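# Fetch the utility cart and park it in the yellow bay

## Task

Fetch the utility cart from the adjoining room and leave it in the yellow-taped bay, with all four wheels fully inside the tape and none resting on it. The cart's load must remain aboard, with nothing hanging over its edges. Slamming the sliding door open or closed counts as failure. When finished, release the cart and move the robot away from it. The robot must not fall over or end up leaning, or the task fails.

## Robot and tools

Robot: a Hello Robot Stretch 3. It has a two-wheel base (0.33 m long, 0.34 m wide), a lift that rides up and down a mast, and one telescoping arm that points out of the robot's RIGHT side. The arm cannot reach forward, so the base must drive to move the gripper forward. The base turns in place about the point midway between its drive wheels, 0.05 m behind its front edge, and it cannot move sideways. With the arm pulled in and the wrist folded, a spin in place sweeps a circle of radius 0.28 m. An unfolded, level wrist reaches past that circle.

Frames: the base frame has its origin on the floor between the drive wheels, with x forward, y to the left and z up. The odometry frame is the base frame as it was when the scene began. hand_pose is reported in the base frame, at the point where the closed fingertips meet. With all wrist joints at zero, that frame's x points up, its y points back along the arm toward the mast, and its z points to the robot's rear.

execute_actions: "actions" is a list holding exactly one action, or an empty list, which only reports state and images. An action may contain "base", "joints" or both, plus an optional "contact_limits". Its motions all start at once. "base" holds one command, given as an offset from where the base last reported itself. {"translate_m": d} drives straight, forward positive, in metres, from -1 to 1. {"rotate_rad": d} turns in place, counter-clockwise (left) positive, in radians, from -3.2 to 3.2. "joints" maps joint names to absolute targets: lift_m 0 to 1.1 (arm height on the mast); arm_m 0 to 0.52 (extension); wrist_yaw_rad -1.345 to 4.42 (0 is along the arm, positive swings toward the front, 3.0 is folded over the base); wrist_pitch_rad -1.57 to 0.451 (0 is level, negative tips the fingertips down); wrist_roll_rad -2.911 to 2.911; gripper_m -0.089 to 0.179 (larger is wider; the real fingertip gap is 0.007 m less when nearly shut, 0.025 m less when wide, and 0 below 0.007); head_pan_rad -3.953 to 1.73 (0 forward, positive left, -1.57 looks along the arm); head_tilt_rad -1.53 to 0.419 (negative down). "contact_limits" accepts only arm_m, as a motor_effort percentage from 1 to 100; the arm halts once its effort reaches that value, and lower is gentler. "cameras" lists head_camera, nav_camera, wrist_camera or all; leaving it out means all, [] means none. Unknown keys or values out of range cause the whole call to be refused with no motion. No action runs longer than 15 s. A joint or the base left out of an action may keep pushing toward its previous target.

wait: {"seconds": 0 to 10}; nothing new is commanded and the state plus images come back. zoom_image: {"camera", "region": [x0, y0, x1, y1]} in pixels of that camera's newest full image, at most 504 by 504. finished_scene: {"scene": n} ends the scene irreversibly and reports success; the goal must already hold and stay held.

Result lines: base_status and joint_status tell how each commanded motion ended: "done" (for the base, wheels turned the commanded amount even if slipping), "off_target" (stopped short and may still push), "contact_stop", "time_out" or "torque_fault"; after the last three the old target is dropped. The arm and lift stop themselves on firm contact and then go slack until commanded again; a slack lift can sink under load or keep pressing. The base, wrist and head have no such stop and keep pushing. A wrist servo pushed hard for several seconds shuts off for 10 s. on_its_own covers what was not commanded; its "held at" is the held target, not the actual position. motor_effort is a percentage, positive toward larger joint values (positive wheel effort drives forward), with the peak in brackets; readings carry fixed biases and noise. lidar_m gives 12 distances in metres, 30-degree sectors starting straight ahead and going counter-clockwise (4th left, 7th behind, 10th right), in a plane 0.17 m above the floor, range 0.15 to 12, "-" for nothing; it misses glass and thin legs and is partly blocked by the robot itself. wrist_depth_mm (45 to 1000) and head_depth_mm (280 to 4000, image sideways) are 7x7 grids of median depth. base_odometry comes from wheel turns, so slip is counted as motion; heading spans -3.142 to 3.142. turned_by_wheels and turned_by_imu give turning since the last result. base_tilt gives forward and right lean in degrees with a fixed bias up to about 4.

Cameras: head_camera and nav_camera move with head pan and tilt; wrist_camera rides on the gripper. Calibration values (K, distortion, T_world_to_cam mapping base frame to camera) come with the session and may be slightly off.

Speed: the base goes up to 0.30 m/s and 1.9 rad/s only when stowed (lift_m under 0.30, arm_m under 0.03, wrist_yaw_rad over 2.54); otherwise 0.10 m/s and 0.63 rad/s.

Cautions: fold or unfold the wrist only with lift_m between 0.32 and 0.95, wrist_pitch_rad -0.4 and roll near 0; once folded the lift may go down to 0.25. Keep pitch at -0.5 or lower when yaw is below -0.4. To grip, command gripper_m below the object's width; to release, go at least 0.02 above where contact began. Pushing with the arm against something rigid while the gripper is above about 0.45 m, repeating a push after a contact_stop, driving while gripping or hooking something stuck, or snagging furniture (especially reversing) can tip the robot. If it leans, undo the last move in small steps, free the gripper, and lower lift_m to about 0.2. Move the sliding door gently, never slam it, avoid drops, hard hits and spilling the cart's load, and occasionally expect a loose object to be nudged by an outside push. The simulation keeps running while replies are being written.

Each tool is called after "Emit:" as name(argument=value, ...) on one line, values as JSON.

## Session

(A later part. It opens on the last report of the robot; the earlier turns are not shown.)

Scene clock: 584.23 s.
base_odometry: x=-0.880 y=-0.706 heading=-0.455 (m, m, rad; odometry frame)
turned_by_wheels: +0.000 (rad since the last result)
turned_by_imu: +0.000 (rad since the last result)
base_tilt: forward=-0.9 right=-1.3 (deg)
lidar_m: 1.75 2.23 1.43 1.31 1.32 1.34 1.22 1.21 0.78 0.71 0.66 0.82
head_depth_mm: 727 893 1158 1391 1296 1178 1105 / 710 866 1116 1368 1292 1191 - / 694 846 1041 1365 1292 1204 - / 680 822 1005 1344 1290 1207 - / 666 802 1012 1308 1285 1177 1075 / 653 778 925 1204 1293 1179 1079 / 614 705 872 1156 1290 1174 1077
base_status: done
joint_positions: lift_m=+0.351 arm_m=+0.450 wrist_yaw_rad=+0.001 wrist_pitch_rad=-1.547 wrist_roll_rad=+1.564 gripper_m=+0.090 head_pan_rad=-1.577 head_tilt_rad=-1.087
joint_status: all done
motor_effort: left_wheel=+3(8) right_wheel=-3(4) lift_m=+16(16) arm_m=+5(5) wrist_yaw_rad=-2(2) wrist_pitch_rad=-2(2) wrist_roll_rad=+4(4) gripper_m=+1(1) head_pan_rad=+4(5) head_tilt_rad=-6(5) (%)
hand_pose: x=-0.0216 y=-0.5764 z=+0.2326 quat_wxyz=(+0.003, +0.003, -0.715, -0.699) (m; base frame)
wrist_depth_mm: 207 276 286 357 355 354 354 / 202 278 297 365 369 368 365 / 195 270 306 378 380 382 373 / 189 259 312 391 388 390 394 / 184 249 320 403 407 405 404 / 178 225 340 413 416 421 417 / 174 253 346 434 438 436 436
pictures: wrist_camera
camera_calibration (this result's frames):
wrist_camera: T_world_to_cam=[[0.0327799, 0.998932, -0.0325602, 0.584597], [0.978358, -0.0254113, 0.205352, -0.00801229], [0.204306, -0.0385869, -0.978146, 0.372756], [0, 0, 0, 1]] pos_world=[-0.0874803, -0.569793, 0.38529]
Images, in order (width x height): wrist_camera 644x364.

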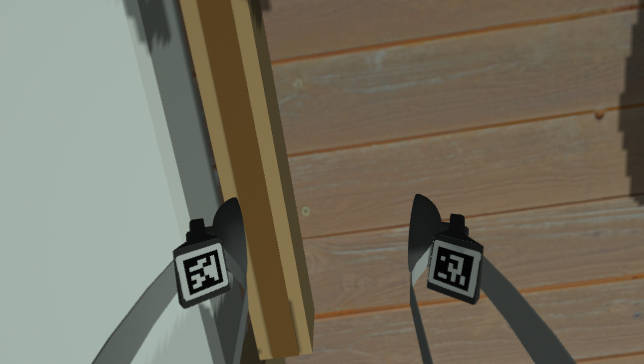

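Emit:
execute_actions(actions=[{"joints":{"arm_m":0.5,"gripper_m":0.11}}], cameras=[])

Emit:
execute_actions(actions=[{"joints":{"lift_m":0.15}}], cameras=["wrist_camera","head_camera"])

Scene clock: 592.77 s.
base_odometry: x=-0.880 y=-0.706 heading=-0.455 (m, m, rad; odometry frame)
turned_by_wheels: +0.000 (rad since the last result)
turned_by_imu: +0.001 (rad since the last result)
base_tilt: forward=-0.9 right=-1.3 (deg)
lidar_m: 1.74 2.23 1.44 1.30 1.31 1.34 1.22 1.21 0.78 0.71 0.66 0.82
head_depth_mm: 726 891 1156 1388 1293 1174 1102 / 711 866 1116 1370 1295 1192 - / 695 844 1027 1357 1290 1203 - / 679 823 993 1347 1290 1205 - / 666 803 1011 1309 1291 1173 1080 / 653 775 928 1206 1292 1172 1077 / 612 705 873 1155 1292 1179 1079
base_status: not commanded
joint_positions: lift_m=+0.351 arm_m=+0.500 wrist_yaw_rad=+0.001 wrist_pitch_rad=-1.547 wrist_roll_rad=+1.564 gripper_m=+0.110 head_pan_rad=-1.577 head_tilt_rad=-1.087
joint_status: all done
motor_effort: left_wheel=+3(3) right_wheel=-3(3) lift_m=+16(16) arm_m=+5(6) wrist_yaw_rad=-1(2) wrist_pitch_rad=-2(2) wrist_roll_rad=+4(3) gripper_m=+1(75) head_pan_rad=+4(4) head_tilt_rad=-6(5) (%)
hand_pose: x=-0.0216 y=-0.6264 z=+0.2326 quat_wxyz=(+0.003, +0.003, -0.715, -0.699) (m; base frame)
wrist_depth_mm: 145 201 288 352 356 358 357 / 143 194 294 360 362 364 366 / 138 186 301 306 379 381 382 / 134 179 306 317 395 386 388 / 130 164 321 324 403 403 405 / 127 149 323 341 420 419 417 / 123 172 284 352 437 438 427
pictures: none
No camera images: the call's "cameras" was empty. Leave "cameras" out to get every camera's image.

Scene clock: 595.30 s.
base_odometry: x=-0.880 y=-0.706 heading=-0.455 (m, m, rad; odometry frame)
turned_by_wheels: +0.000 (rad since the last result)
turned_by_imu: +0.001 (rad since the last result)
base_tilt: forward=-0.9 right=-1.3 (deg)
lidar_m: 1.75 2.22 1.44 1.31 1.32 1.34 1.22 1.21 0.78 0.71 0.66 0.81
head_depth_mm: 726 893 1155 1386 1295 1180 1095 / 711 870 1119 1368 1294 1192 - / 694 845 1072 1356 1292 - - / 680 824 1038 1328 1289 1210 - / 667 802 1008 1301 1288 1174 1082 / 654 774 928 1196 1291 1175 1077 / 612 701 869 1150 1291 1175 1080
base_status: not commanded
joint_positions: lift_m=+0.156 arm_m=+0.500 wrist_yaw_rad=+0.001 wrist_pitch_rad=-1.532 wrist_roll_rad=+1.564 gripper_m=+0.110 head_pan_rad=-1.577 head_tilt_rad=-1.087
joint_status: lift_m contact_stop (moved -0.195 of -0.201)
on_its_own: lift_m is slack since a contact_stop, until your next command for it (your +0.150 is given up)
motor_effort: left_wheel=+3(4) right_wheel=-2(3) lift_m=+34(36) arm_m=+4(5) wrist_yaw_rad=-2(2) wrist_pitch_rad=-6(8) wrist_roll_rad=+3(3) gripper_m=-3(4) head_pan_rad=+4(4) head_tilt_rad=-5(6) (%)
hand_pose: x=-0.0216 y=-0.6304 z=+0.0373 quat_wxyz=(+0.003, +0.003, -0.721, -0.693) (m; base frame)
wrist_depth_mm: 123 138 105 107 178 176 176 / 120 141 109 110 182 182 180 / 117 144 112 112 189 188 185 / 113 148 117 116 195 193 192 / 114 137 120 120 202 200 199 / 116 125 125 124 209 208 205 / 115 143 131 129 218 218 214
pictures: head_camera (sideways: a quarter turn clockwise sets it upright), wrist_camera
camera_calibration (this result's frames):
head_camera: T_world_to_cam=[[0.0782392, 0.8795, -0.469423, 0.624491], [0.996455, -0.0835969, 0.0094548, -0.0210275], [-0.0309268, -0.468498, -0.882923, 1.10525], [0, 0, 0, 1]] pos_world=[0.00627524, -0.0331889, 1.2692]
wrist_camera: T_world_to_cam=[[0.0329372, 0.998312, -0.0478308, 0.632397], [0.978349, -0.0224211, 0.205741, 0.0325993], [0.204322, -0.0535718, -0.977437, 0.170099], [0, 0, 0, 1]] pos_world=[-0.0874778, -0.621486, 0.189802]
Images, in order (width x height): head_camera 896x504, wrist_camera 644x364.

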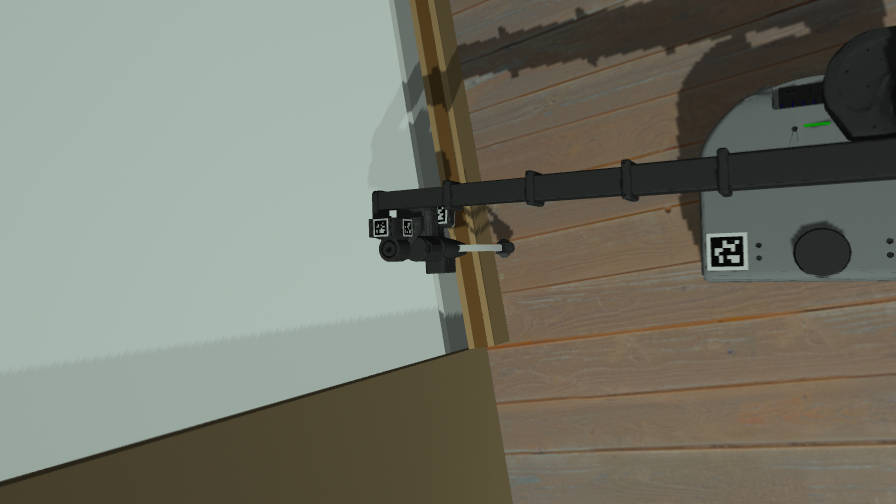

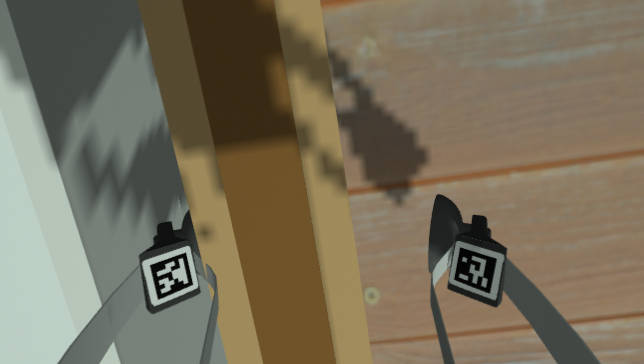

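Emit:
execute_actions(actions=[{"joints":{"lift_m":0.165,"arm_m":0.15}}], cameras=["wrist_camera","head_camera"])

Scene clock: 602.77 s.
base_odometry: x=-0.880 y=-0.706 heading=-0.455 (m, m, rad; odometry frame)
turned_by_wheels: +0.000 (rad since the last result)
turned_by_imu: +0.002 (rad since the last result)
base_tilt: forward=-0.9 right=-1.3 (deg)
lidar_m: 1.75 2.23 1.43 1.31 1.32 1.34 1.22 1.21 0.78 0.71 0.66 0.82
head_depth_mm: 726 892 1156 1408 1275 1178 1089 / 710 869 1116 1386 1253 1193 - / 695 844 1077 1388 1306 - - / 681 822 1041 1365 1307 1176 - / 665 805 1009 1333 1291 1158 1081 / 653 776 926 1203 1295 1172 1077 / 613 705 873 1156 1287 1176 1075
base_status: not commanded
joint_positions: lift_m=+0.164 arm_m=+0.150 wrist_yaw_rad=+0.001 wrist_pitch_rad=-1.531 wrist_roll_rad=+1.564 gripper_m=+0.110 head_pan_rad=-1.577 head_tilt_rad=-1.087
joint_status: all done
motor_effort: left_wheel=+3(4) right_wheel=-1(4) lift_m=+53(55) arm_m=-1(3) wrist_yaw_rad=-2(1) wrist_pitch_rad=-7(13) wrist_roll_rad=+4(3) gripper_m=-2(5) head_pan_rad=+5(4) head_tilt_rad=-5(6) (%)
hand_pose: x=-0.0216 y=-0.2811 z=+0.0460 quat_wxyz=(+0.003, +0.003, -0.721, -0.693) (m; base frame)
wrist_depth_mm: 189 114 114 187 185 185 - / 196 118 117 191 191 189 - / 202 124 121 196 197 196 - / 210 208 125 125 204 203 - / 218 216 129 128 210 - - / 225 222 134 132 216 - - / 234 234 229 138 138 224 -
pictures: head_camera (sideways: a quarter turn clockwise sets it upright), wrist_camera
camera_calibration (this result's frames):
head_camera: T_world_to_cam=[[0.0782392, 0.879501, -0.469422, 0.624491], [0.996455, -0.083597, 0.00945476, -0.0210275], [-0.0309268, -0.468498, -0.882923, 1.10525], [0, 0, 0, 1]] pos_world=[0.00627524, -0.0331889, 1.2692]
wrist_camera: T_world_to_cam=[[0.0329393, 0.998298, -0.0481188, 0.284092], [0.978349, -0.0223638, 0.205748, 0.0386479], [0.204322, -0.0538541, -0.977421, 0.197281], [0, 0, 0, 1]] pos_world=[-0.0874777, -0.27212, 0.198545]
Images, in order (width x height): head_camera 896x504, wrist_camera 644x364.

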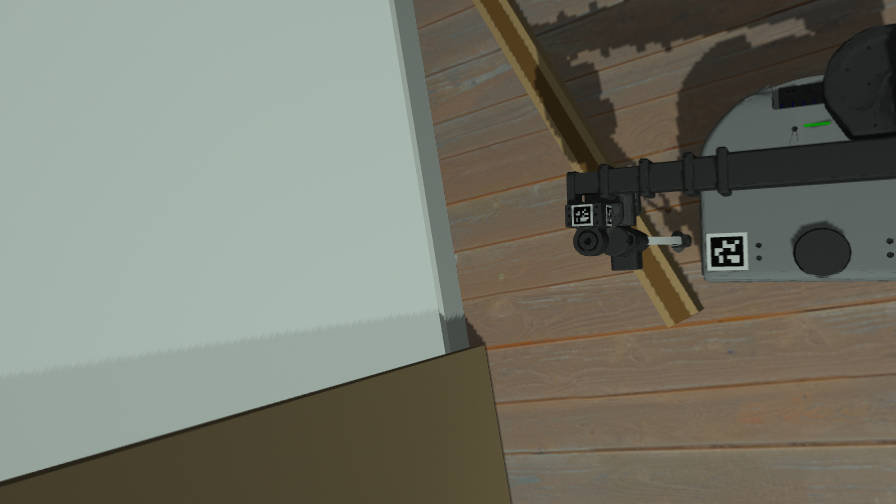

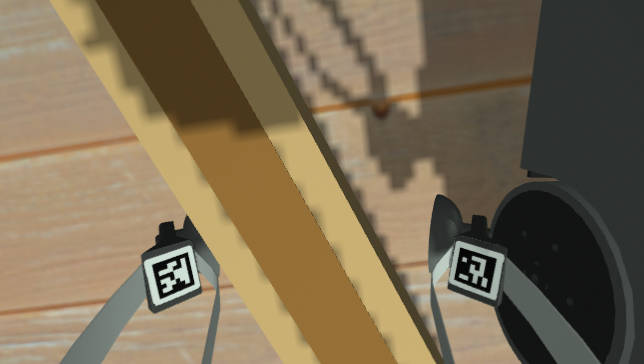

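Emit:
execute_actions(actions=[{"joints":{"lift_m":0.45}}], cameras=[])

Emit:
execute_actions(actions=[{"base":{"translate_m":1.0},"joints":{"head_tilt_rad":-0.9}}], cameras=[])

Emit:
execute_actions(actions=[{"base":{"translate_m":0.5}}], cameras=["nav_camera"])

Scene clock: 613.97 s.
base_odometry: x=-0.880 y=-0.706 heading=-0.455 (m, m, rad; odometry frame)
turned_by_wheels: +0.000 (rad since the last result)
turned_by_imu: +0.002 (rad since the last result)
base_tilt: forward=-0.9 right=-1.3 (deg)
lidar_m: 1.75 2.22 1.43 1.30 1.32 1.34 1.22 1.21 0.78 0.71 0.66 0.82
head_depth_mm: 725 894 1154 1411 1275 1178 1095 / 711 868 1113 1388 1257 1194 - / 695 844 1079 1389 1195 1207 - / 681 824 1043 1363 1265 1178 - / 667 803 1013 1332 1290 1159 1079 / 653 774 927 1202 1294 1172 1080 / 613 705 874 1157 1288 1178 1077
base_status: not commanded
joint_positions: lift_m=+0.449 arm_m=+0.150 wrist_yaw_rad=+0.001 wrist_pitch_rad=-1.546 wrist_roll_rad=+1.564 gripper_m=+0.110 head_pan_rad=-1.577 head_tilt_rad=-1.087
joint_status: all done
motor_effort: left_wheel=+3(3) right_wheel=-2(2) lift_m=+52(54) arm_m=-1(1) wrist_yaw_rad=-2(2) wrist_pitch_rad=-2(7) wrist_roll_rad=+4(4) gripper_m=+1(2) head_pan_rad=+4(4) head_tilt_rad=-5(5) (%)
hand_pose: x=-0.0216 y=-0.2772 z=+0.3313 quat_wxyz=(+0.003, +0.003, -0.715, -0.699) (m; base frame)
wrist_depth_mm: 447 455 375 445 442 - - / 468 467 459 454 458 - - / 478 477 474 403 477 - - / 488 499 491 417 492 - - / 477 506 515 507 509 514 503 / 466 529 528 530 525 522 526 / 425 544 544 552 547 546 545
pictures: none
No camera images: the call's "cameras" was empty. Leave "cameras" out to get every camera's image.

Scene clock: 625.03 s.
base_odometry: x=+0.019 y=-1.146 heading=-0.455 (m, m, rad; odometry frame)
turned_by_wheels: +0.000 (rad since the last result)
turned_by_imu: +0.001 (rad since the last result)
base_tilt: forward=-0.9 right=-1.3 (deg)
lidar_m: 1.38 1.57 1.60 1.46 1.48 1.82 2.21 0.86 0.55 0.50 0.51 0.83
head_depth_mm: 452 532 647 823 1135 1228 1095 / 443 519 628 794 1072 1239 - / 434 507 610 765 980 1185 1110 / 425 495 593 739 973 1183 1113 / 417 485 577 715 942 1206 1093 / 409 475 562 694 900 1208 1096 / 402 448 513 679 1374 1230 1096
base_status: done
joint_positions: lift_m=+0.449 arm_m=+0.150 wrist_yaw_rad=+0.001 wrist_pitch_rad=-1.546 wrist_roll_rad=+1.564 gripper_m=+0.110 head_pan_rad=-1.577 head_tilt_rad=-0.903
joint_status: all done
motor_effort: left_wheel=+2(6) right_wheel=-2(3) lift_m=+52(52) arm_m=-1(1) wrist_yaw_rad=-2(1) wrist_pitch_rad=-2(2) wrist_roll_rad=+4(3) gripper_m=-1(0) head_pan_rad=+4(4) head_tilt_rad=+1(16) (%)
hand_pose: x=-0.0216 y=-0.2772 z=+0.3313 quat_wxyz=(+0.003, +0.003, -0.715, -0.699) (m; base frame)
wrist_depth_mm: 305 446 453 447 445 - - / 297 425 459 462 461 - - / 289 414 476 480 481 - - / 282 397 496 495 493 - - / 274 360 508 506 510 511 517 / 267 332 525 524 521 531 513 / 259 381 540 544 554 547 540
pictures: none
No camera images: the call's "cameras" was empty. Leave "cameras" out to get every camera's image.

Scene clock: 631.10 s.
base_odometry: x=+0.468 y=-1.365 heading=-0.455 (m, m, rad; odometry frame)
turned_by_wheels: +0.000 (rad since the last result)
turned_by_imu: +0.001 (rad since the last result)
base_tilt: forward=-0.9 right=-1.3 (deg)
lidar_m: 1.06 1.07 1.31 1.54 1.55 1.91 2.70 0.72 0.53 1.60 0.49 0.59
head_depth_mm: 2922 2413 1935 772 943 1206 1094 / 2878 2407 1937 1627 1373 1208 - / 2812 2325 1933 1628 1430 1185 1113 / 1847 1988 1900 1623 1401 1210 1108 / 1842 1937 1854 1630 1400 1230 1100 / 1801 1715 1896 1633 948 1169 1095 / 2686 2411 682 646 812 1145 1093
base_status: done
joint_positions: lift_m=+0.449 arm_m=+0.150 wrist_yaw_rad=+0.001 wrist_pitch_rad=-1.546 wrist_roll_rad=+1.564 gripper_m=+0.110 head_pan_rad=-1.577 head_tilt_rad=-0.903
joint_status: not commanded
motor_effort: left_wheel=+3(7) right_wheel=-2(3) lift_m=+53(53) arm_m=-1(0) wrist_yaw_rad=-1(2) wrist_pitch_rad=-2(2) wrist_roll_rad=+3(3) gripper_m=+0(1) head_pan_rad=+5(5) head_tilt_rad=+2(1) (%)
hand_pose: x=-0.0216 y=-0.2772 z=+0.3313 quat_wxyz=(+0.003, +0.003, -0.715, -0.699) (m; base frame)
wrist_depth_mm: 455 449 445 447 445 - - / 461 466 463 458 458 - - / 483 479 477 478 472 - - / 499 496 491 494 489 - - / 514 508 513 512 505 500 515 / 525 527 521 528 527 532 533 / 554 408 536 548 553 543 543
pictures: nav_camera (sideways: a quarter turn counterclockwise sets it upright)
camera_calibration (this result's frames):
nav_camera: T_world_to_cam=[[0.00854828, -0.790669, 0.612185, -0.757856], [-0.999806, -0.0176273, -0.00880572, 0.0736437], [0.0177536, -0.611991, -0.790666, 0.98221], [0, 0, 0, 1]] pos_world=[0.0626701, 0.00318827, 1.2412]
Images, in order (width x height): nav_camera 672x504.

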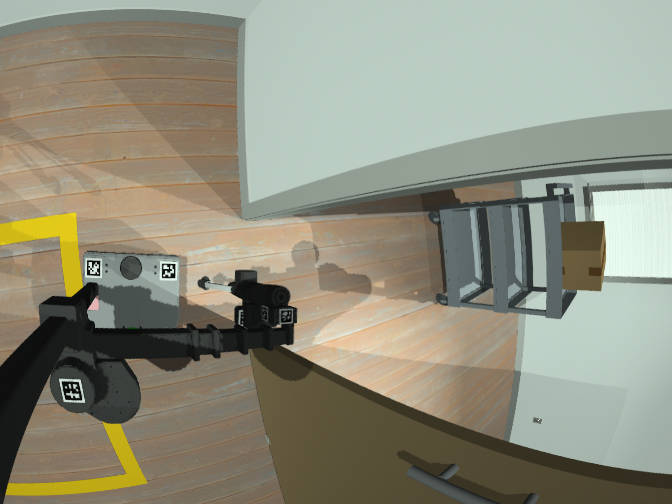

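Abeam the gap. Extend and push back.

Emit:
execute_actions(actions=[{"base":{"translate_m":0.05},"joints":{"arm_m":0.42},"contact_limits":{"arm_m":16}}], cameras=[])

Emit:
execute_actions(actions=[{"base":{"translate_m":-0.45}}], cameras=["nav_camera"])

Scene clock: 637.93 s.
base_odometry: x=+0.513 y=-1.387 heading=-0.455 (m, m, rad; odometry frame)
turned_by_wheels: +0.000 (rad since the last result)
turned_by_imu: +0.002 (rad since the last result)
base_tilt: forward=-0.9 right=-1.3 (deg)
lidar_m: 1.01 1.02 1.26 1.55 1.56 1.91 2.74 0.71 0.56 1.58 0.47 0.58
head_depth_mm: 2948 2400 1937 1629 1000 1208 1092 / 2901 2415 1942 1626 1399 1214 1113 / 2791 2185 1938 1716 1382 1228 1110 / 1847 1996 1885 1690 1384 1226 1113 / 1844 1928 1846 1630 1399 1208 1094 / 1784 2056 1889 699 841 1170 1095 / 2623 464 510 618 808 1139 1100
base_status: done
joint_positions: lift_m=+0.449 arm_m=+0.420 wrist_yaw_rad=+0.001 wrist_pitch_rad=-1.547 wrist_roll_rad=+1.564 gripper_m=+0.110 head_pan_rad=-1.577 head_tilt_rad=-0.902
joint_status: all done
motor_effort: left_wheel=+3(6) right_wheel=-1(4) lift_m=+52(53) arm_m=+5(6) wrist_yaw_rad=-1(2) wrist_pitch_rad=-2(2) wrist_roll_rad=+3(4) gripper_m=+1(0) head_pan_rad=+5(5) head_tilt_rad=+1(1) (%)
contact_limits: arm_m 16 (drawing in: default 16, maximum 28; extending or still: default 28, maximum 44)
hand_pose: x=-0.0216 y=-0.5465 z=+0.3313 quat_wxyz=(+0.003, +0.003, -0.715, -0.699) (m; base frame)
wrist_depth_mm: 445 445 445 443 448 443 444 / 459 463 464 458 463 457 457 / 482 476 479 479 476 479 468 / 499 493 501 493 498 485 - / 514 509 510 508 508 509 508 / 529 537 530 472 512 525 524 / 549 553 548 359 367 544 550
pictures: none
No camera images: the call's "cameras" was empty. Leave "cameras" out to get every camera's image.

Scene clock: 643.40 s.
base_odometry: x=+0.108 y=-1.190 heading=-0.454 (m, m, rad; odometry frame)
turned_by_wheels: +0.001 (rad since the last result)
turned_by_imu: +0.005 (rad since the last result)
base_tilt: forward=-0.9 right=-1.3 (deg)
lidar_m: 1.34 1.46 1.62 1.48 1.49 1.84 2.30 0.82 0.53 0.52 1.69 0.74
head_depth_mm: 432 503 611 786 1077 1225 1096 / 2872 527 617 757 1013 1251 1112 / 2908 2413 1935 1665 1359 1230 1113 / 2872 2426 1937 1693 1390 1232 1114 / 2793 2341 1947 1628 1398 1233 1095 / 1855 2002 1904 1625 1407 1228 1096 / 1832 1942 1846 1635 1405 1232 1098
base_status: done
joint_positions: lift_m=+0.449 arm_m=+0.420 wrist_yaw_rad=+0.001 wrist_pitch_rad=-1.547 wrist_roll_rad=+1.564 gripper_m=+0.110 head_pan_rad=-1.576 head_tilt_rad=-0.901
joint_status: not commanded
motor_effort: left_wheel=+8(33) right_wheel=-12(67) lift_m=+51(53) arm_m=+4(5) wrist_yaw_rad=-2(2) wrist_pitch_rad=-2(2) wrist_roll_rad=+3(3) gripper_m=+1(0) head_pan_rad=+4(4) head_tilt_rad=+0(2) (%)
hand_pose: x=-0.0216 y=-0.5466 z=+0.3313 quat_wxyz=(+0.003, +0.003, -0.715, -0.699) (m; base frame)
wrist_depth_mm: 445 453 444 198 444 444 443 / 462 461 461 456 461 459 460 / 481 472 476 476 472 478 475 / 489 493 495 493 496 494 - / 517 511 520 506 509 507 506 / 533 531 529 523 534 528 524 / 557 554 551 549 543 540 534
pictures: nav_camera (sideways: a quarter turn counterclockwise sets it upright)
camera_calibration (this result's frames):
nav_camera: T_world_to_cam=[[0.00919538, -0.789729, 0.613387, -0.759426], [-0.999791, -0.0184531, -0.0087702, 0.0735974], [0.018245, -0.613178, -0.789734, 0.980996], [0, 0, 0, 1]] pos_world=[0.062667, 0.00314192, 1.24119]
Images, in order (width x height): nav_camera 672x504.

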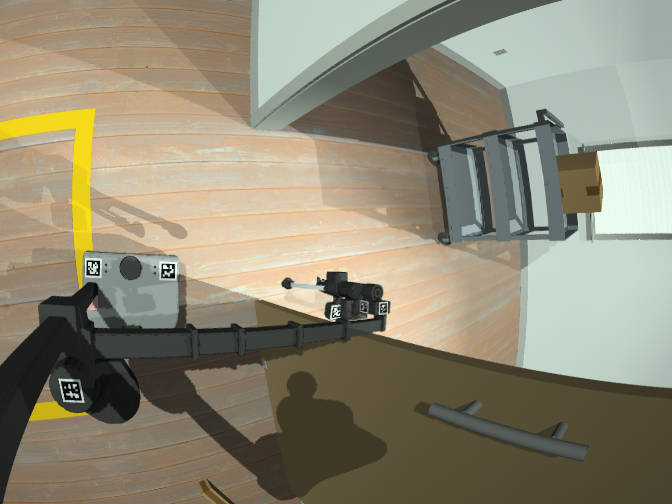

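Emit:
execute_actions(actions=[{"base":{"translate_m":-0.15}}], cameras=["nav_camera"])

Scene clock: 648.10 s.
base_odometry: x=-0.026 y=-1.124 heading=-0.454 (m, m, rad; odometry frame)
turned_by_wheels: +0.000 (rad since the last result)
turned_by_imu: +0.002 (rad since the last result)
base_tilt: forward=-1.0 right=-1.3 (deg)
lidar_m: 1.40 1.62 1.59 1.45 1.47 1.81 2.16 0.85 0.55 0.55 1.72 0.87
head_depth_mm: 454 524 648 823 1129 1230 1093 / 2810 549 633 796 1061 1245 1110 / 2902 2399 1947 1669 1346 1228 1114 / 2893 2404 1951 1691 1389 1231 1113 / 2834 2416 1934 1633 1402 1230 1095 / 2757 2102 1892 1636 1400 1230 1095 / 1857 1949 1901 1631 1400 1230 1096
base_status: done
joint_positions: lift_m=+0.449 arm_m=+0.420 wrist_yaw_rad=+0.001 wrist_pitch_rad=-1.547 wrist_roll_rad=+1.564 gripper_m=+0.110 head_pan_rad=-1.576 head_tilt_rad=-0.901
joint_status: not commanded
motor_effort: left_wheel=+5(20) right_wheel=-7(41) lift_m=+51(51) arm_m=+3(3) wrist_yaw_rad=-1(1) wrist_pitch_rad=-2(2) wrist_roll_rad=+3(3) gripper_m=+0(1) head_pan_rad=+4(4) head_tilt_rad=+1(1) (%)
hand_pose: x=-0.0216 y=-0.5466 z=+0.3313 quat_wxyz=(+0.003, +0.003, -0.715, -0.699) (m; base frame)
wrist_depth_mm: 448 451 421 153 447 449 443 / 465 460 464 458 458 458 461 / 477 480 478 478 477 473 476 / 498 491 499 487 490 490 - / 515 511 505 513 511 513 506 / 526 527 532 521 527 526 523 / 559 552 540 545 551 543 539
pictures: nav_camera (sideways: a quarter turn counterclockwise sets it upright)
camera_calibration (this result's frames):
nav_camera: T_world_to_cam=[[0.00919538, -0.789729, 0.613387, -0.759426], [-0.999791, -0.0184531, -0.00877021, 0.0735974], [0.018245, -0.613178, -0.789734, 0.980996], [0, 0, 0, 1]] pos_world=[0.062667, 0.00314192, 1.24119]
Images, in order (width x height): nav_camera 672x504.

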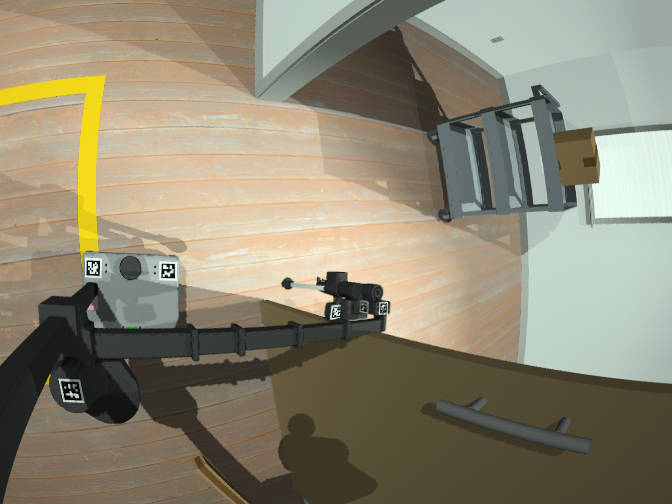

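Emit:
execute_actions(actions=[{"base":{"translate_m":0.08},"joints":{"arm_m":0.03,"lift_m":0.6}}], cameras=[])

Emit:
execute_actions(actions=[{"base":{"translate_m":0.5},"joints":{"wrist_yaw_rad":1.57,"wrist_pitch_rad":0,"wrist_roll_rad":0,"gripper_m":0.12,"head_pan_rad":0,"head_tilt_rad":-0.8}}], cameras=[])

Emit:
execute_actions(actions=[{"base":{"rotate_rad":-1.6}}], cameras=["nav_camera","head_camera"])

Scene clock: 664.93 s.
base_odometry: x=+0.046 y=-1.159 heading=-0.454 (m, m, rad; odometry frame)
turned_by_wheels: +0.000 (rad since the last result)
turned_by_imu: +0.001 (rad since the last result)
base_tilt: forward=-0.9 right=-1.3 (deg)
lidar_m: 1.38 1.54 1.61 1.47 1.48 1.82 2.23 0.84 0.57 1.70 1.70 0.80
head_depth_mm: 2997 572 650 810 1111 1228 1094 / 2958 2402 1938 935 1079 1282 - / 2902 2424 1936 1636 1397 1272 1078 / 2871 2404 1950 1632 1400 1250 1077 / 2813 2420 1951 1635 1402 1228 1097 / 1868 2011 1901 1633 1398 1233 1094 / 1846 1942 1846 1636 1402 1227 1099
base_status: done
joint_positions: lift_m=+0.599 arm_m=+0.030 wrist_yaw_rad=+0.001 wrist_pitch_rad=-1.547 wrist_roll_rad=+1.564 gripper_m=+0.110 head_pan_rad=-1.576 head_tilt_rad=-0.901
joint_status: all done
motor_effort: left_wheel=+1(6) right_wheel=-2(4) lift_m=+53(58) arm_m=-1(0) wrist_yaw_rad=-1(2) wrist_pitch_rad=-2(2) wrist_roll_rad=+3(3) gripper_m=+0(0) head_pan_rad=+4(4) head_tilt_rad=+1(1) (%)
hand_pose: x=-0.0216 y=-0.1569 z=+0.4813 quat_wxyz=(+0.003, +0.003, -0.715, -0.699) (m; base frame)
wrist_depth_mm: 472 575 585 582 - - 573 / 608 608 608 608 - - 598 / 633 635 628 624 - - 610 / 650 636 647 652 - 649 637 / 674 669 674 652 657 652 669 / 695 692 701 697 696 682 672 / 713 725 720 719 704 704 707
pictures: none
No camera images: the call's "cameras" was empty. Leave "cameras" out to get every camera's image.

Scene clock: 671.20 s.
base_odometry: x=+0.495 y=-1.379 heading=-0.454 (m, m, rad; odometry frame)
turned_by_wheels: +0.000 (rad since the last result)
turned_by_imu: +0.001 (rad since the last result)
base_tilt: forward=-1.0 right=-1.3 (deg)
lidar_m: 1.03 1.04 1.28 1.54 1.55 1.92 2.73 0.89 3.40 1.60 0.47 0.59
head_depth_mm: 865 910 963 1019 1087 1147 1096 / 910 1046 1189 1338 1402 1279 1099 / 895 1023 1204 1446 1484 1276 1122 / 878 1005 1169 1404 1487 1278 1120 / 861 982 1141 1367 1483 1281 1120 / 845 961 1113 1320 1487 1280 1120 / 831 945 1094 1286 1457 1281 1121
base_status: done
joint_positions: lift_m=+0.599 arm_m=+0.030 wrist_yaw_rad=+1.567 wrist_pitch_rad=-0.023 wrist_roll_rad=+0.008 gripper_m=+0.120 head_pan_rad=-0.007 head_tilt_rad=-0.803
joint_status: all done
motor_effort: left_wheel=+2(7) right_wheel=-1(4) lift_m=+53(52) arm_m=+0(0) wrist_yaw_rad=+4(4) wrist_pitch_rad=+7(8) wrist_roll_rad=-5(5) gripper_m=-1(50) head_pan_rad=+5(51) head_tilt_rad=+2(9) (%)
hand_pose: x=+0.2343 y=-0.1763 z=+0.7081 quat_wxyz=(+0.505, +0.507, -0.497, +0.491) (m; base frame)
wrist_depth_mm: 801 830 842 908 643 391 281 / 828 845 901 905 648 396 286 / 848 883 922 941 650 398 288 / 872 930 969 - 669 407 289 / 915 959 - - 741 377 289 / 949 991 - - 701 - 292 / 955 - - - 709 418 283
pictures: none
No camera images: the call's "cameras" was empty. Leave "cameras" out to get every camera's image.

Scene clock: 674.67 s.
base_odometry: x=+0.495 y=-1.379 heading=-2.054 (m, m, rad; odometry frame)
turned_by_wheels: -1.600 (rad since the last result)
turned_by_imu: -1.594 (rad since the last result)
base_tilt: forward=-0.9 right=-1.3 (deg)
lidar_m: 1.59 0.47 0.58 1.03 1.04 1.25 1.54 1.55 1.88 2.72 0.88 3.32
head_depth_mm: 2987 2920 2210 1775 1483 1272 1116 / 2929 2925 2216 1781 1486 1273 1098 / 2788 2817 2146 1786 1480 1280 1119 / 1482 1921 2034 1781 1485 1275 1122 / 1399 1881 2038 1779 1492 1280 1121 / 1454 1879 2046 1787 1392 947 1104 / 1689 2834 2145 582 670 883 1083
base_status: done
joint_positions: lift_m=+0.599 arm_m=+0.030 wrist_yaw_rad=+1.567 wrist_pitch_rad=-0.022 wrist_roll_rad=+0.008 gripper_m=+0.120 head_pan_rad=-0.007 head_tilt_rad=-0.803
joint_status: not commanded
motor_effort: left_wheel=+3(7) right_wheel=-3(6) lift_m=+52(53) arm_m=+0(0) wrist_yaw_rad=+3(4) wrist_pitch_rad=+7(7) wrist_roll_rad=-4(4) gripper_m=+0(1) head_pan_rad=+5(5) head_tilt_rad=+2(2) (%)
hand_pose: x=+0.2343 y=-0.1762 z=+0.7082 quat_wxyz=(+0.505, +0.507, -0.497, +0.492) (m; base frame)
wrist_depth_mm: 427 - - - - - - / 432 - - - - - - / 424 - - - - - 638 / 417 - - - - - 661 / 409 - - - - - 664 / 411 - - - - - 662 / 410 - - - - - 560
pictures: head_camera (sideways: a quarter turn clockwise sets it upright), nav_camera (sideways: a quarter turn counterclockwise sets it upright)
camera_calibration (this result's frames):
head_camera: T_world_to_cam=[[-0.7129, 0.0782625, -0.696885, 0.925664], [0.0792028, 0.99638, 0.0308739, -0.0433251], [0.696778, -0.0331851, -0.716519, 0.884471], [0, 0, 0, 1]] pos_world=[0.0470573, 0.0000747941, 1.28016]
nav_camera: T_world_to_cam=[[0.726079, 0.00792254, 0.687566, -0.860455], [0.0170155, -0.999834, -0.00644785, 0.0643724], [0.687401, 0.0163809, -0.726093, 0.894157], [0, 0, 0, 1]] pos_world=[0.00901847, 0.0565317, 1.24128]
Images, in order (width x height): head_camera 896x504, nav_camera 672x504.

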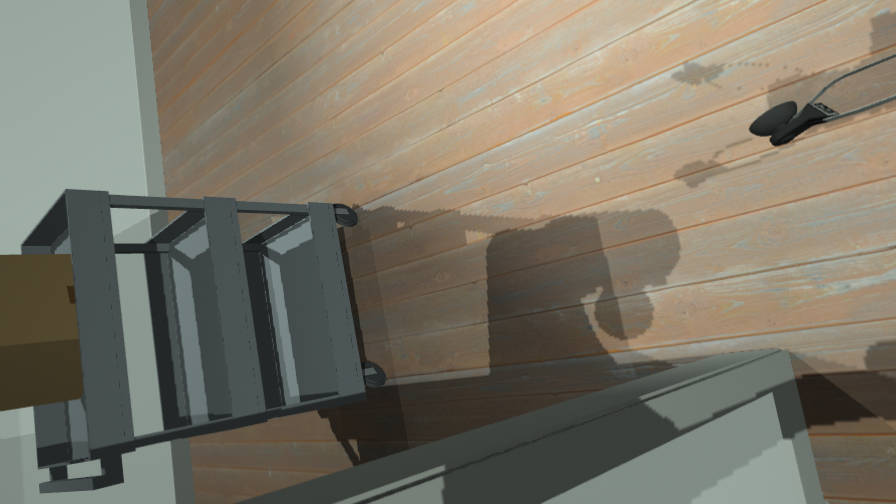

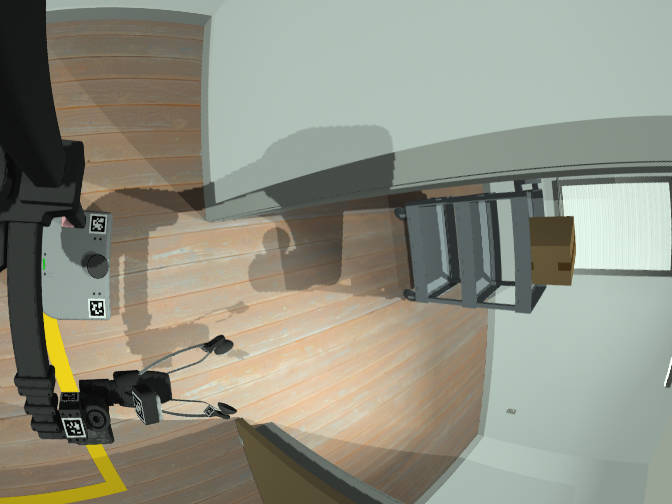

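Emit:
execute_actions(actions=[{"base":{"rotate_rad":-0.25}}], cameras=[])

Emit:
execute_actions(actions=[{"base":{"translate_m":0.8}}], cameras=[])

Emit:
execute_actions(actions=[{"base":{"rotate_rad":0.45}}], cameras=["head_camera","wrist_camera"])

Scene clock: 684.77 s.
base_odometry: x=+0.495 y=-1.379 heading=-2.303 (m, m, rad; odometry frame)
turned_by_wheels: -0.250 (rad since the last result)
turned_by_imu: -0.248 (rad since the last result)
base_tilt: forward=-1.0 right=-1.3 (deg)
lidar_m: 1.64 0.47 0.51 0.75 1.04 1.10 1.57 1.54 1.65 2.43 1.22 0.88
head_depth_mm: 3291 2903 2211 1777 1448 1281 1116 / 3375 2933 2212 1781 1486 1277 1099 / 3205 2937 2211 1790 1485 1275 1118 / 3044 2971 2223 1778 1486 1278 1121 / 2904 2958 2145 1792 1486 1279 1120 / 2666 1804 2029 1792 1487 1277 1112 / 1383 1884 1979 1804 1493 911 1039
base_status: done
joint_positions: lift_m=+0.599 arm_m=+0.030 wrist_yaw_rad=+1.567 wrist_pitch_rad=-0.022 wrist_roll_rad=+0.008 gripper_m=+0.120 head_pan_rad=-0.007 head_tilt_rad=-0.803
joint_status: not commanded
motor_effort: left_wheel=+3(9) right_wheel=-2(6) lift_m=+52(52) arm_m=+0(1) wrist_yaw_rad=+3(3) wrist_pitch_rad=+7(7) wrist_roll_rad=-4(4) gripper_m=+0(0) head_pan_rad=+5(5) head_tilt_rad=+2(2) (%)
hand_pose: x=+0.2343 y=-0.1762 z=+0.7082 quat_wxyz=(+0.505, +0.507, -0.497, +0.492) (m; base frame)
wrist_depth_mm: - - - - - 599 661 / - - - - - 617 701 / - - - - - 652 736 / - - - - - 682 781 / - - - - - 721 842 / - - - - - - 924 / - - - - - 780 -
pictures: none
No camera images: the call's "cameras" was empty. Leave "cameras" out to get every camera's image.

Scene clock: 694.03 s.
base_odometry: x=-0.040 y=-1.973 heading=-2.303 (m, m, rad; odometry frame)
turned_by_wheels: +0.000 (rad since the last result)
turned_by_imu: +0.002 (rad since the last result)
base_tilt: forward=-0.9 right=-1.3 (deg)
lidar_m: 0.92 0.89 0.93 1.38 0.45 0.46 2.14 2.27 2.42 0.52 0.77 2.55
head_depth_mm: 2767 2923 2211 1779 1482 1272 1115 / 2640 2845 2205 1785 1480 1276 1096 / 2508 2760 2218 1778 1488 1278 1117 / 2381 2669 2221 1784 1489 1276 1119 / 2274 2562 2225 1778 1494 1277 1120 / 2158 2434 2147 1499 1426 1280 1120 / 2074 2203 1280 1200 1389 1285 1123
base_status: done
joint_positions: lift_m=+0.599 arm_m=+0.030 wrist_yaw_rad=+1.567 wrist_pitch_rad=-0.022 wrist_roll_rad=+0.008 gripper_m=+0.120 head_pan_rad=-0.007 head_tilt_rad=-0.803
joint_status: not commanded
motor_effort: left_wheel=+4(8) right_wheel=-3(3) lift_m=+52(52) arm_m=+0(0) wrist_yaw_rad=+3(3) wrist_pitch_rad=+7(7) wrist_roll_rad=-4(4) gripper_m=-1(1) head_pan_rad=+5(4) head_tilt_rad=+1(2) (%)
hand_pose: x=+0.2343 y=-0.1762 z=+0.7082 quat_wxyz=(+0.505, +0.507, -0.497, +0.492) (m; base frame)
wrist_depth_mm: 696 - - - - - - / 677 758 - - - - - / - - - - - - - / - - - - - - - / 749 - - - - - - / - - - - - - - / 854 917 - - - - -
pictures: none
No camera images: the call's "cameras" was empty. Leave "cameras" out to get every camera's image.

Scene clock: 695.70 s.
base_odometry: x=-0.040 y=-1.973 heading=-1.853 (m, m, rad; odometry frame)
turned_by_wheels: +0.450 (rad since the last result)
turned_by_imu: +0.449 (rad since the last result)
base_tilt: forward=-1.0 right=-1.3 (deg)
lidar_m: 0.89 0.92 1.41 0.45 0.45 1.97 2.27 2.36 0.51 0.55 2.49 2.57
head_depth_mm: 2128 2438 2217 1776 1481 1272 1119 / 2129 2445 2212 1790 1486 1275 1097 / 2118 1111 1275 1492 1459 1274 1119 / 1207 918 1322 1454 1420 1275 1120 / 813 889 1327 1456 1423 1278 1118 / 795 887 1322 1245 1425 1280 1123 / 2043 1143 1327 1223 1454 1282 1126
base_status: done
joint_positions: lift_m=+0.599 arm_m=+0.030 wrist_yaw_rad=+1.568 wrist_pitch_rad=-0.022 wrist_roll_rad=+0.008 gripper_m=+0.120 head_pan_rad=-0.007 head_tilt_rad=-0.803
joint_status: not commanded
motor_effort: left_wheel=-3(6) right_wheel=+3(7) lift_m=+52(52) arm_m=+0(0) wrist_yaw_rad=+3(2) wrist_pitch_rad=+7(7) wrist_roll_rad=-4(4) gripper_m=+0(1) head_pan_rad=+5(5) head_tilt_rad=+1(1) (%)
hand_pose: x=+0.2343 y=-0.1761 z=+0.7082 quat_wxyz=(+0.505, +0.507, -0.497, +0.492) (m; base frame)
wrist_depth_mm: - - 800 - - - - / - 770 748 - - - - / - - - - - - - / - - - - - - - / - 851 - - - - - / - - - - - - - / - 974 - - - - -
pictures: head_camera (sideways: a quarter turn clockwise sets it upright), wrist_camera
camera_calibration (this result's frames):
head_camera: T_world_to_cam=[[-0.712853, 0.0782498, -0.696934, 0.925728], [0.0791833, 0.996382, 0.030879, -0.0433316], [0.696829, -0.0331734, -0.71647, 0.884407], [0, 0, 0, 1]] pos_world=[0.0470589, 0.0000754929, 1.28016]
wrist_camera: T_world_to_cam=[[0.00509999, -0.998818, -0.0483289, -0.142359], [-0.227846, 0.0458977, -0.972615, 0.783607], [0.973684, 0.0159719, -0.227342, 0.0987526], [0, 0, 0, 1]] pos_world=[0.0831136, -0.179734, 0.777719]
Images, in order (width x height): head_camera 896x504, wrist_camera 644x364.

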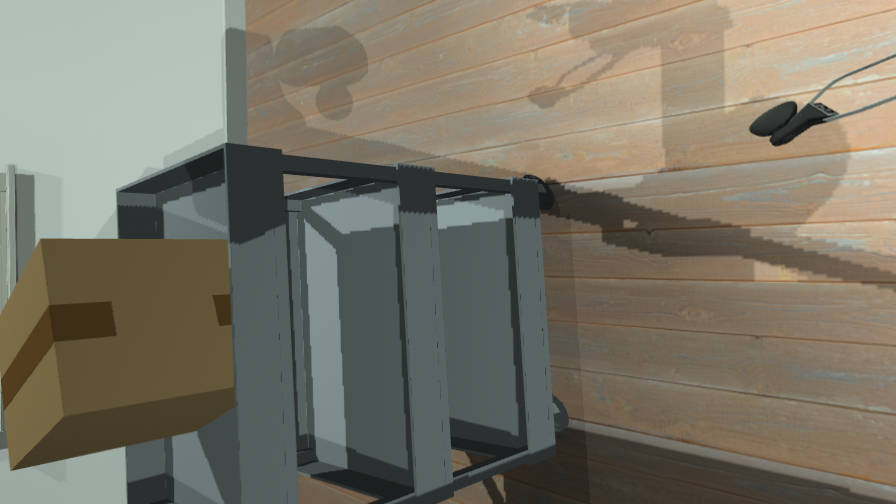

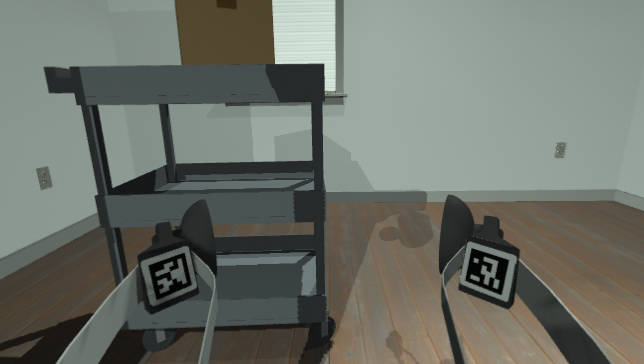

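Emit:
execute_actions(actions=[{"base":{"translate_m":0.5}}], cameras=["wrist_camera"])

Scene clock: 706.00 s.
base_odometry: x=-0.180 y=-2.454 heading=-1.854 (m, m, rad; odometry frame)
turned_by_wheels: +0.000 (rad since the last result)
turned_by_imu: +0.002 (rad since the last result)
base_tilt: forward=-0.9 right=-1.3 (deg)
lidar_m: 0.40 0.40 0.54 1.36 0.88 0.75 2.76 0.83 0.91 2.40 2.50 0.42
head_depth_mm: 1707 1938 2141 1777 1482 1276 1115 / 1691 1932 2115 664 696 1239 1097 / 1678 1895 847 682 880 957 1102 / 1685 492 503 588 883 865 1099 / 1648 493 474 556 882 861 1103 / 1656 493 447 525 884 862 1081 / 1651 495 425 512 587 847 1083
base_status: done
joint_positions: lift_m=+0.599 arm_m=+0.030 wrist_yaw_rad=+1.568 wrist_pitch_rad=-0.022 wrist_roll_rad=+0.008 gripper_m=+0.120 head_pan_rad=-0.007 head_tilt_rad=-0.803
joint_status: not commanded
motor_effort: left_wheel=-3(4) right_wheel=+3(6) lift_m=+52(52) arm_m=+0(1) wrist_yaw_rad=+3(3) wrist_pitch_rad=+7(7) wrist_roll_rad=-4(4) gripper_m=+0(0) head_pan_rad=+5(4) head_tilt_rad=+2(1) (%)
hand_pose: x=+0.2343 y=-0.1761 z=+0.7082 quat_wxyz=(+0.505, +0.507, -0.497, +0.492) (m; base frame)
wrist_depth_mm: 285 287 293 299 - - - / 297 300 302 311 - - - / - - - - - - - / - - - - - - - / 709 764 738 802 - - - / 545 551 534 561 - - - / 359 368 369 380 - - -
pictures: wrist_camera
camera_calibration (this result's frames):
wrist_camera: T_world_to_cam=[[0.00509999, -0.998818, -0.0483289, -0.142359], [-0.227846, 0.0458976, -0.972615, 0.783607], [0.973684, 0.0159718, -0.227342, 0.0987527], [0, 0, 0, 1]] pos_world=[0.0831136, -0.179734, 0.777718]
Images, in order (width x height): wrist_camera 644x364.

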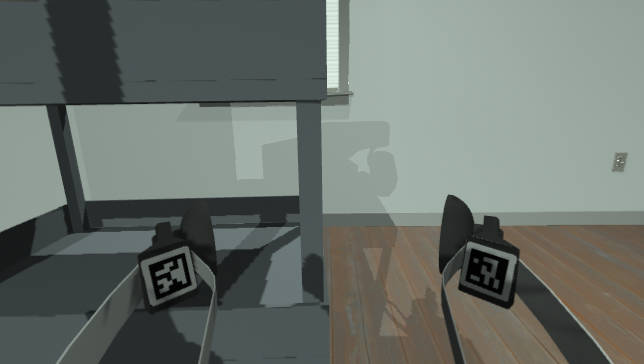

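Emit:
execute_actions(actions=[{"base":{"translate_m":0.14}}], cameras=["wrist_camera"])

Emit:
execute_actions(actions=[{"joints":{"gripper_m":0.0}}], cameras=["wrist_camera"])

Scene clock: 713.13 s.
base_odometry: x=-0.219 y=-2.588 heading=-1.854 (m, m, rad; odometry frame)
turned_by_wheels: +0.000 (rad since the last result)
turned_by_imu: +0.001 (rad since the last result)
base_tilt: forward=-0.9 right=-1.3 (deg)
lidar_m: 0.26 0.26 0.35 1.35 1.07 0.86 2.90 0.94 1.11 2.40 2.50 0.27
head_depth_mm: 1580 1818 2062 1769 548 1200 1118 / 1583 1802 2013 650 569 568 1082 / 1558 1803 784 663 556 504 908 / 1569 1803 369 407 509 521 897 / 1565 517 369 378 465 521 751 / 1566 494 370 353 428 487 751 / 1561 494 371 332 396 466 753
base_status: done
joint_positions: lift_m=+0.599 arm_m=+0.030 wrist_yaw_rad=+1.568 wrist_pitch_rad=-0.022 wrist_roll_rad=+0.008 gripper_m=+0.120 head_pan_rad=-0.007 head_tilt_rad=-0.803
joint_status: not commanded
motor_effort: left_wheel=-2(4) right_wheel=+3(7) lift_m=+52(52) arm_m=+0(0) wrist_yaw_rad=+3(2) wrist_pitch_rad=+7(7) wrist_roll_rad=-5(5) gripper_m=+1(0) head_pan_rad=+5(5) head_tilt_rad=+1(2) (%)
hand_pose: x=+0.2343 y=-0.1761 z=+0.7082 quat_wxyz=(+0.505, +0.507, -0.497, +0.492) (m; base frame)
wrist_depth_mm: 162 163 166 170 - - - / 169 170 171 182 - - - / - - - - - - - / - - - - - - - / 648 654 663 - - - - / 534 547 535 593 - - - / 415 414 410 408 - - -
pictures: wrist_camera
camera_calibration (this result's frames):
wrist_camera: T_world_to_cam=[[0.00509999, -0.998818, -0.048329, -0.142359], [-0.227846, 0.0458978, -0.972615, 0.783607], [0.973684, 0.0159719, -0.227342, 0.0987526], [0, 0, 0, 1]] pos_world=[0.0831136, -0.179734, 0.777719]
Images, in order (width x height): wrist_camera 644x364.

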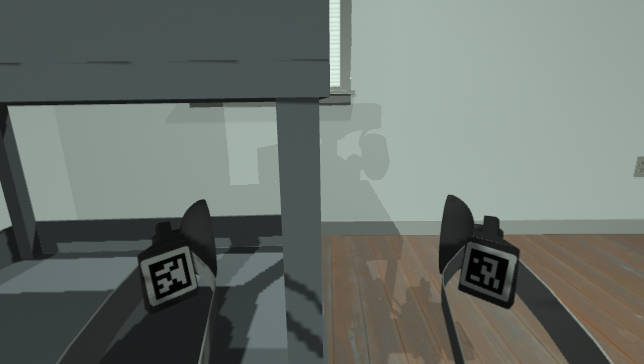

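Scene clock: 714.83 s.
base_odometry: x=-0.219 y=-2.588 heading=-1.854 (m, m, rad; odometry frame)
turned_by_wheels: +0.000 (rad since the last result)
turned_by_imu: +0.000 (rad since the last result)
base_tilt: forward=-1.0 right=-1.3 (deg)
lidar_m: 0.26 0.26 0.35 1.35 1.07 0.86 2.90 0.94 1.11 2.40 2.50 0.27
head_depth_mm: 1587 1803 2054 1782 549 1226 1097 / 1582 1807 2008 650 569 568 1063 / 1556 1796 783 663 557 504 907 / 1564 1805 369 407 508 520 897 / 1564 518 369 378 465 521 749 / 1561 494 370 353 428 487 751 / 1554 494 371 332 396 466 751
base_status: not commanded
joint_positions: lift_m=+0.599 arm_m=+0.030 wrist_yaw_rad=+1.568 wrist_pitch_rad=-0.022 wrist_roll_rad=+0.008 gripper_m=+0.000 head_pan_rad=-0.007 head_tilt_rad=-0.803
joint_status: all done
motor_effort: left_wheel=-2(3) right_wheel=+3(3) lift_m=+53(52) arm_m=+0(0) wrist_yaw_rad=+3(3) wrist_pitch_rad=+7(7) wrist_roll_rad=-4(4) gripper_m=-2(85) head_pan_rad=+5(5) head_tilt_rad=+2(2) (%)
hand_pose: x=+0.2343 y=-0.1761 z=+0.7082 quat_wxyz=(+0.505, +0.507, -0.497, +0.492) (m; base frame)
wrist_depth_mm: 163 164 166 169 - - - / 168 170 172 182 - - - / - - - - - - - / - - - - - - - / 645 647 657 - - - - / 540 541 531 478 - - - / 417 417 413 398 - - -
pictures: wrist_camera
camera_calibration (this result's frames):
wrist_camera: T_world_to_cam=[[0.00510116, -0.998821, -0.0482777, -0.142396], [-0.227846, 0.0458475, -0.972617, 0.7836], [0.973684, 0.0159613, -0.227343, 0.0987515], [0, 0, 0, 1]] pos_world=[0.0831136, -0.17973, 0.777719]
Images, in order (width x height): wrist_camera 644x364.

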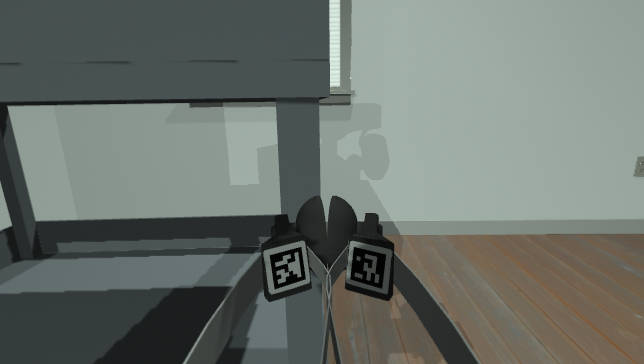

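Emit:
execute_actions(actions=[{"base":{"rotate_rad":0.06},"joints":{"gripper_m":0.12}}], cameras=[])

Emit:
execute_actions(actions=[{"base":{"translate_m":0.07}}], cameras=[])

Emit:
execute_actions(actions=[{"joints":{"gripper_m":0.0}}], cameras=["wrist_camera"])

Scene clock: 723.27 s.
base_odometry: x=-0.219 y=-2.588 heading=-1.794 (m, m, rad; odometry frame)
turned_by_wheels: +0.060 (rad since the last result)
turned_by_imu: +0.061 (rad since the last result)
base_tilt: forward=-0.9 right=-1.3 (deg)
lidar_m: 0.26 0.27 0.37 1.35 1.01 0.86 2.90 0.94 1.18 2.40 2.46 0.26
head_depth_mm: 1559 1773 2020 1730 538 500 1117 / 1557 1782 794 663 569 497 946 / 1557 1802 382 429 543 520 896 / 1569 1733 369 395 494 520 897 / 1573 493 369 370 458 520 947 / 1573 494 370 350 426 489 937 / 1599 495 371 331 398 487 925
base_status: done
joint_positions: lift_m=+0.599 arm_m=+0.030 wrist_yaw_rad=+1.568 wrist_pitch_rad=-0.022 wrist_roll_rad=+0.008 gripper_m=+0.120 head_pan_rad=-0.007 head_tilt_rad=-0.803
joint_status: all done
motor_effort: left_wheel=-2(7) right_wheel=+3(7) lift_m=+52(52) arm_m=+0(0) wrist_yaw_rad=+3(3) wrist_pitch_rad=+7(7) wrist_roll_rad=-4(4) gripper_m=+0(86) head_pan_rad=+5(5) head_tilt_rad=+2(2) (%)
hand_pose: x=+0.2343 y=-0.1761 z=+0.7082 quat_wxyz=(+0.505, +0.507, -0.497, +0.492) (m; base frame)
wrist_depth_mm: 160 159 159 158 - - - / 166 165 165 164 - - - / - - - - - - - / - - - - - - - / 658 672 667 668 - - - / 539 546 533 497 - - - / 417 415 410 393 - - -
pictures: none
No camera images: the call's "cameras" was empty. Leave "cameras" out to get every camera's image.

Scene clock: 725.03 s.
base_odometry: x=-0.234 y=-2.656 heading=-1.794 (m, m, rad; odometry frame)
turned_by_wheels: +0.000 (rad since the last result)
turned_by_imu: +0.000 (rad since the last result)
base_tilt: forward=-0.9 right=-1.3 (deg)
lidar_m: 0.19 0.20 0.27 1.35 1.11 0.93 2.97 0.99 1.29 2.41 0.26 0.19
head_depth_mm: 1497 1706 1991 1728 540 481 560 / 1496 1718 1880 663 570 488 646 / 1498 1727 1869 322 409 479 685 / 1510 1700 369 313 370 470 685 / 1514 493 369 301 342 428 686 / 1526 494 370 296 319 405 687 / 1528 1655 371 301 303 374 619
base_status: done
joint_positions: lift_m=+0.599 arm_m=+0.030 wrist_yaw_rad=+1.568 wrist_pitch_rad=-0.022 wrist_roll_rad=+0.008 gripper_m=+0.120 head_pan_rad=-0.007 head_tilt_rad=-0.803
joint_status: not commanded
motor_effort: left_wheel=-3(4) right_wheel=+3(7) lift_m=+52(52) arm_m=+0(0) wrist_yaw_rad=+2(2) wrist_pitch_rad=+7(7) wrist_roll_rad=-5(4) gripper_m=+0(0) head_pan_rad=+5(5) head_tilt_rad=+1(1) (%)
hand_pose: x=+0.2343 y=-0.1761 z=+0.7082 quat_wxyz=(+0.505, +0.507, -0.497, +0.492) (m; base frame)
wrist_depth_mm: 95 95 95 94 - - - / 99 99 98 98 - - - / - - - 108 - - - / - - - 112 - - - / 601 611 607 117 - - - / 530 545 531 123 - - - / 414 406 415 131 - - -
pictures: none
No camera images: the call's "cameras" was empty. Leave "cameras" out to get every camera's image.

Scene clock: 726.73 s.
base_odometry: x=-0.234 y=-2.656 heading=-1.794 (m, m, rad; odometry frame)
turned_by_wheels: +0.000 (rad since the last result)
turned_by_imu: +0.000 (rad since the last result)
base_tilt: forward=-0.9 right=-1.3 (deg)
lidar_m: 0.19 0.19 0.27 1.34 1.11 0.92 2.97 1.00 1.29 2.41 0.26 0.19
head_depth_mm: 1500 1704 1984 1733 540 481 554 / 1492 1720 1871 664 569 488 648 / 1501 1729 1882 322 409 479 686 / 1507 1704 369 313 369 470 685 / 1513 493 369 301 343 428 686 / 1516 494 370 295 318 405 686 / 1523 1657 371 301 303 373 619
base_status: not commanded
joint_positions: lift_m=+0.599 arm_m=+0.030 wrist_yaw_rad=+1.568 wrist_pitch_rad=-0.022 wrist_roll_rad=+0.008 gripper_m=+0.001 head_pan_rad=-0.007 head_tilt_rad=-0.803
joint_status: all done
motor_effort: left_wheel=-2(3) right_wheel=+3(4) lift_m=+52(53) arm_m=+0(0) wrist_yaw_rad=+3(3) wrist_pitch_rad=+7(7) wrist_roll_rad=-4(4) gripper_m=-12(93) head_pan_rad=+4(5) head_tilt_rad=+1(1) (%)
hand_pose: x=+0.2343 y=-0.1761 z=+0.7082 quat_wxyz=(+0.505, +0.507, -0.497, +0.492) (m; base frame)
wrist_depth_mm: 95 95 95 94 - - - / 99 99 98 98 - - - / - - - 108 - - - / - - - 112 - - - / 607 619 596 117 - - - / 530 532 501 123 - - - / 418 414 411 129 - - -
pictures: wrist_camera
camera_calibration (this result's frames):
wrist_camera: T_world_to_cam=[[0.00512942, -0.998828, -0.0481349, -0.142498], [-0.227808, 0.0457027, -0.972633, 0.783587], [0.973693, 0.0159545, -0.227306, 0.098723], [0, 0, 0, 1]] pos_world=[0.0831121, -0.179718, 0.777724]
Images, in order (width x height): wrist_camera 644x364.

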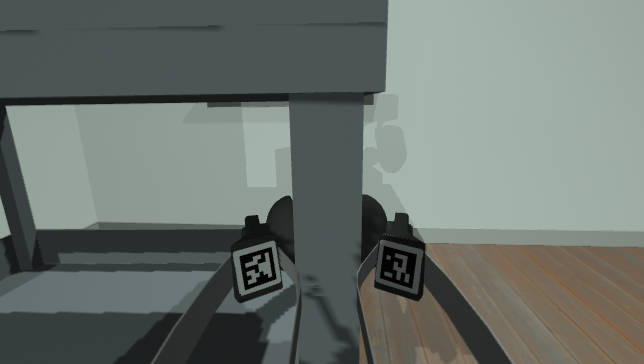

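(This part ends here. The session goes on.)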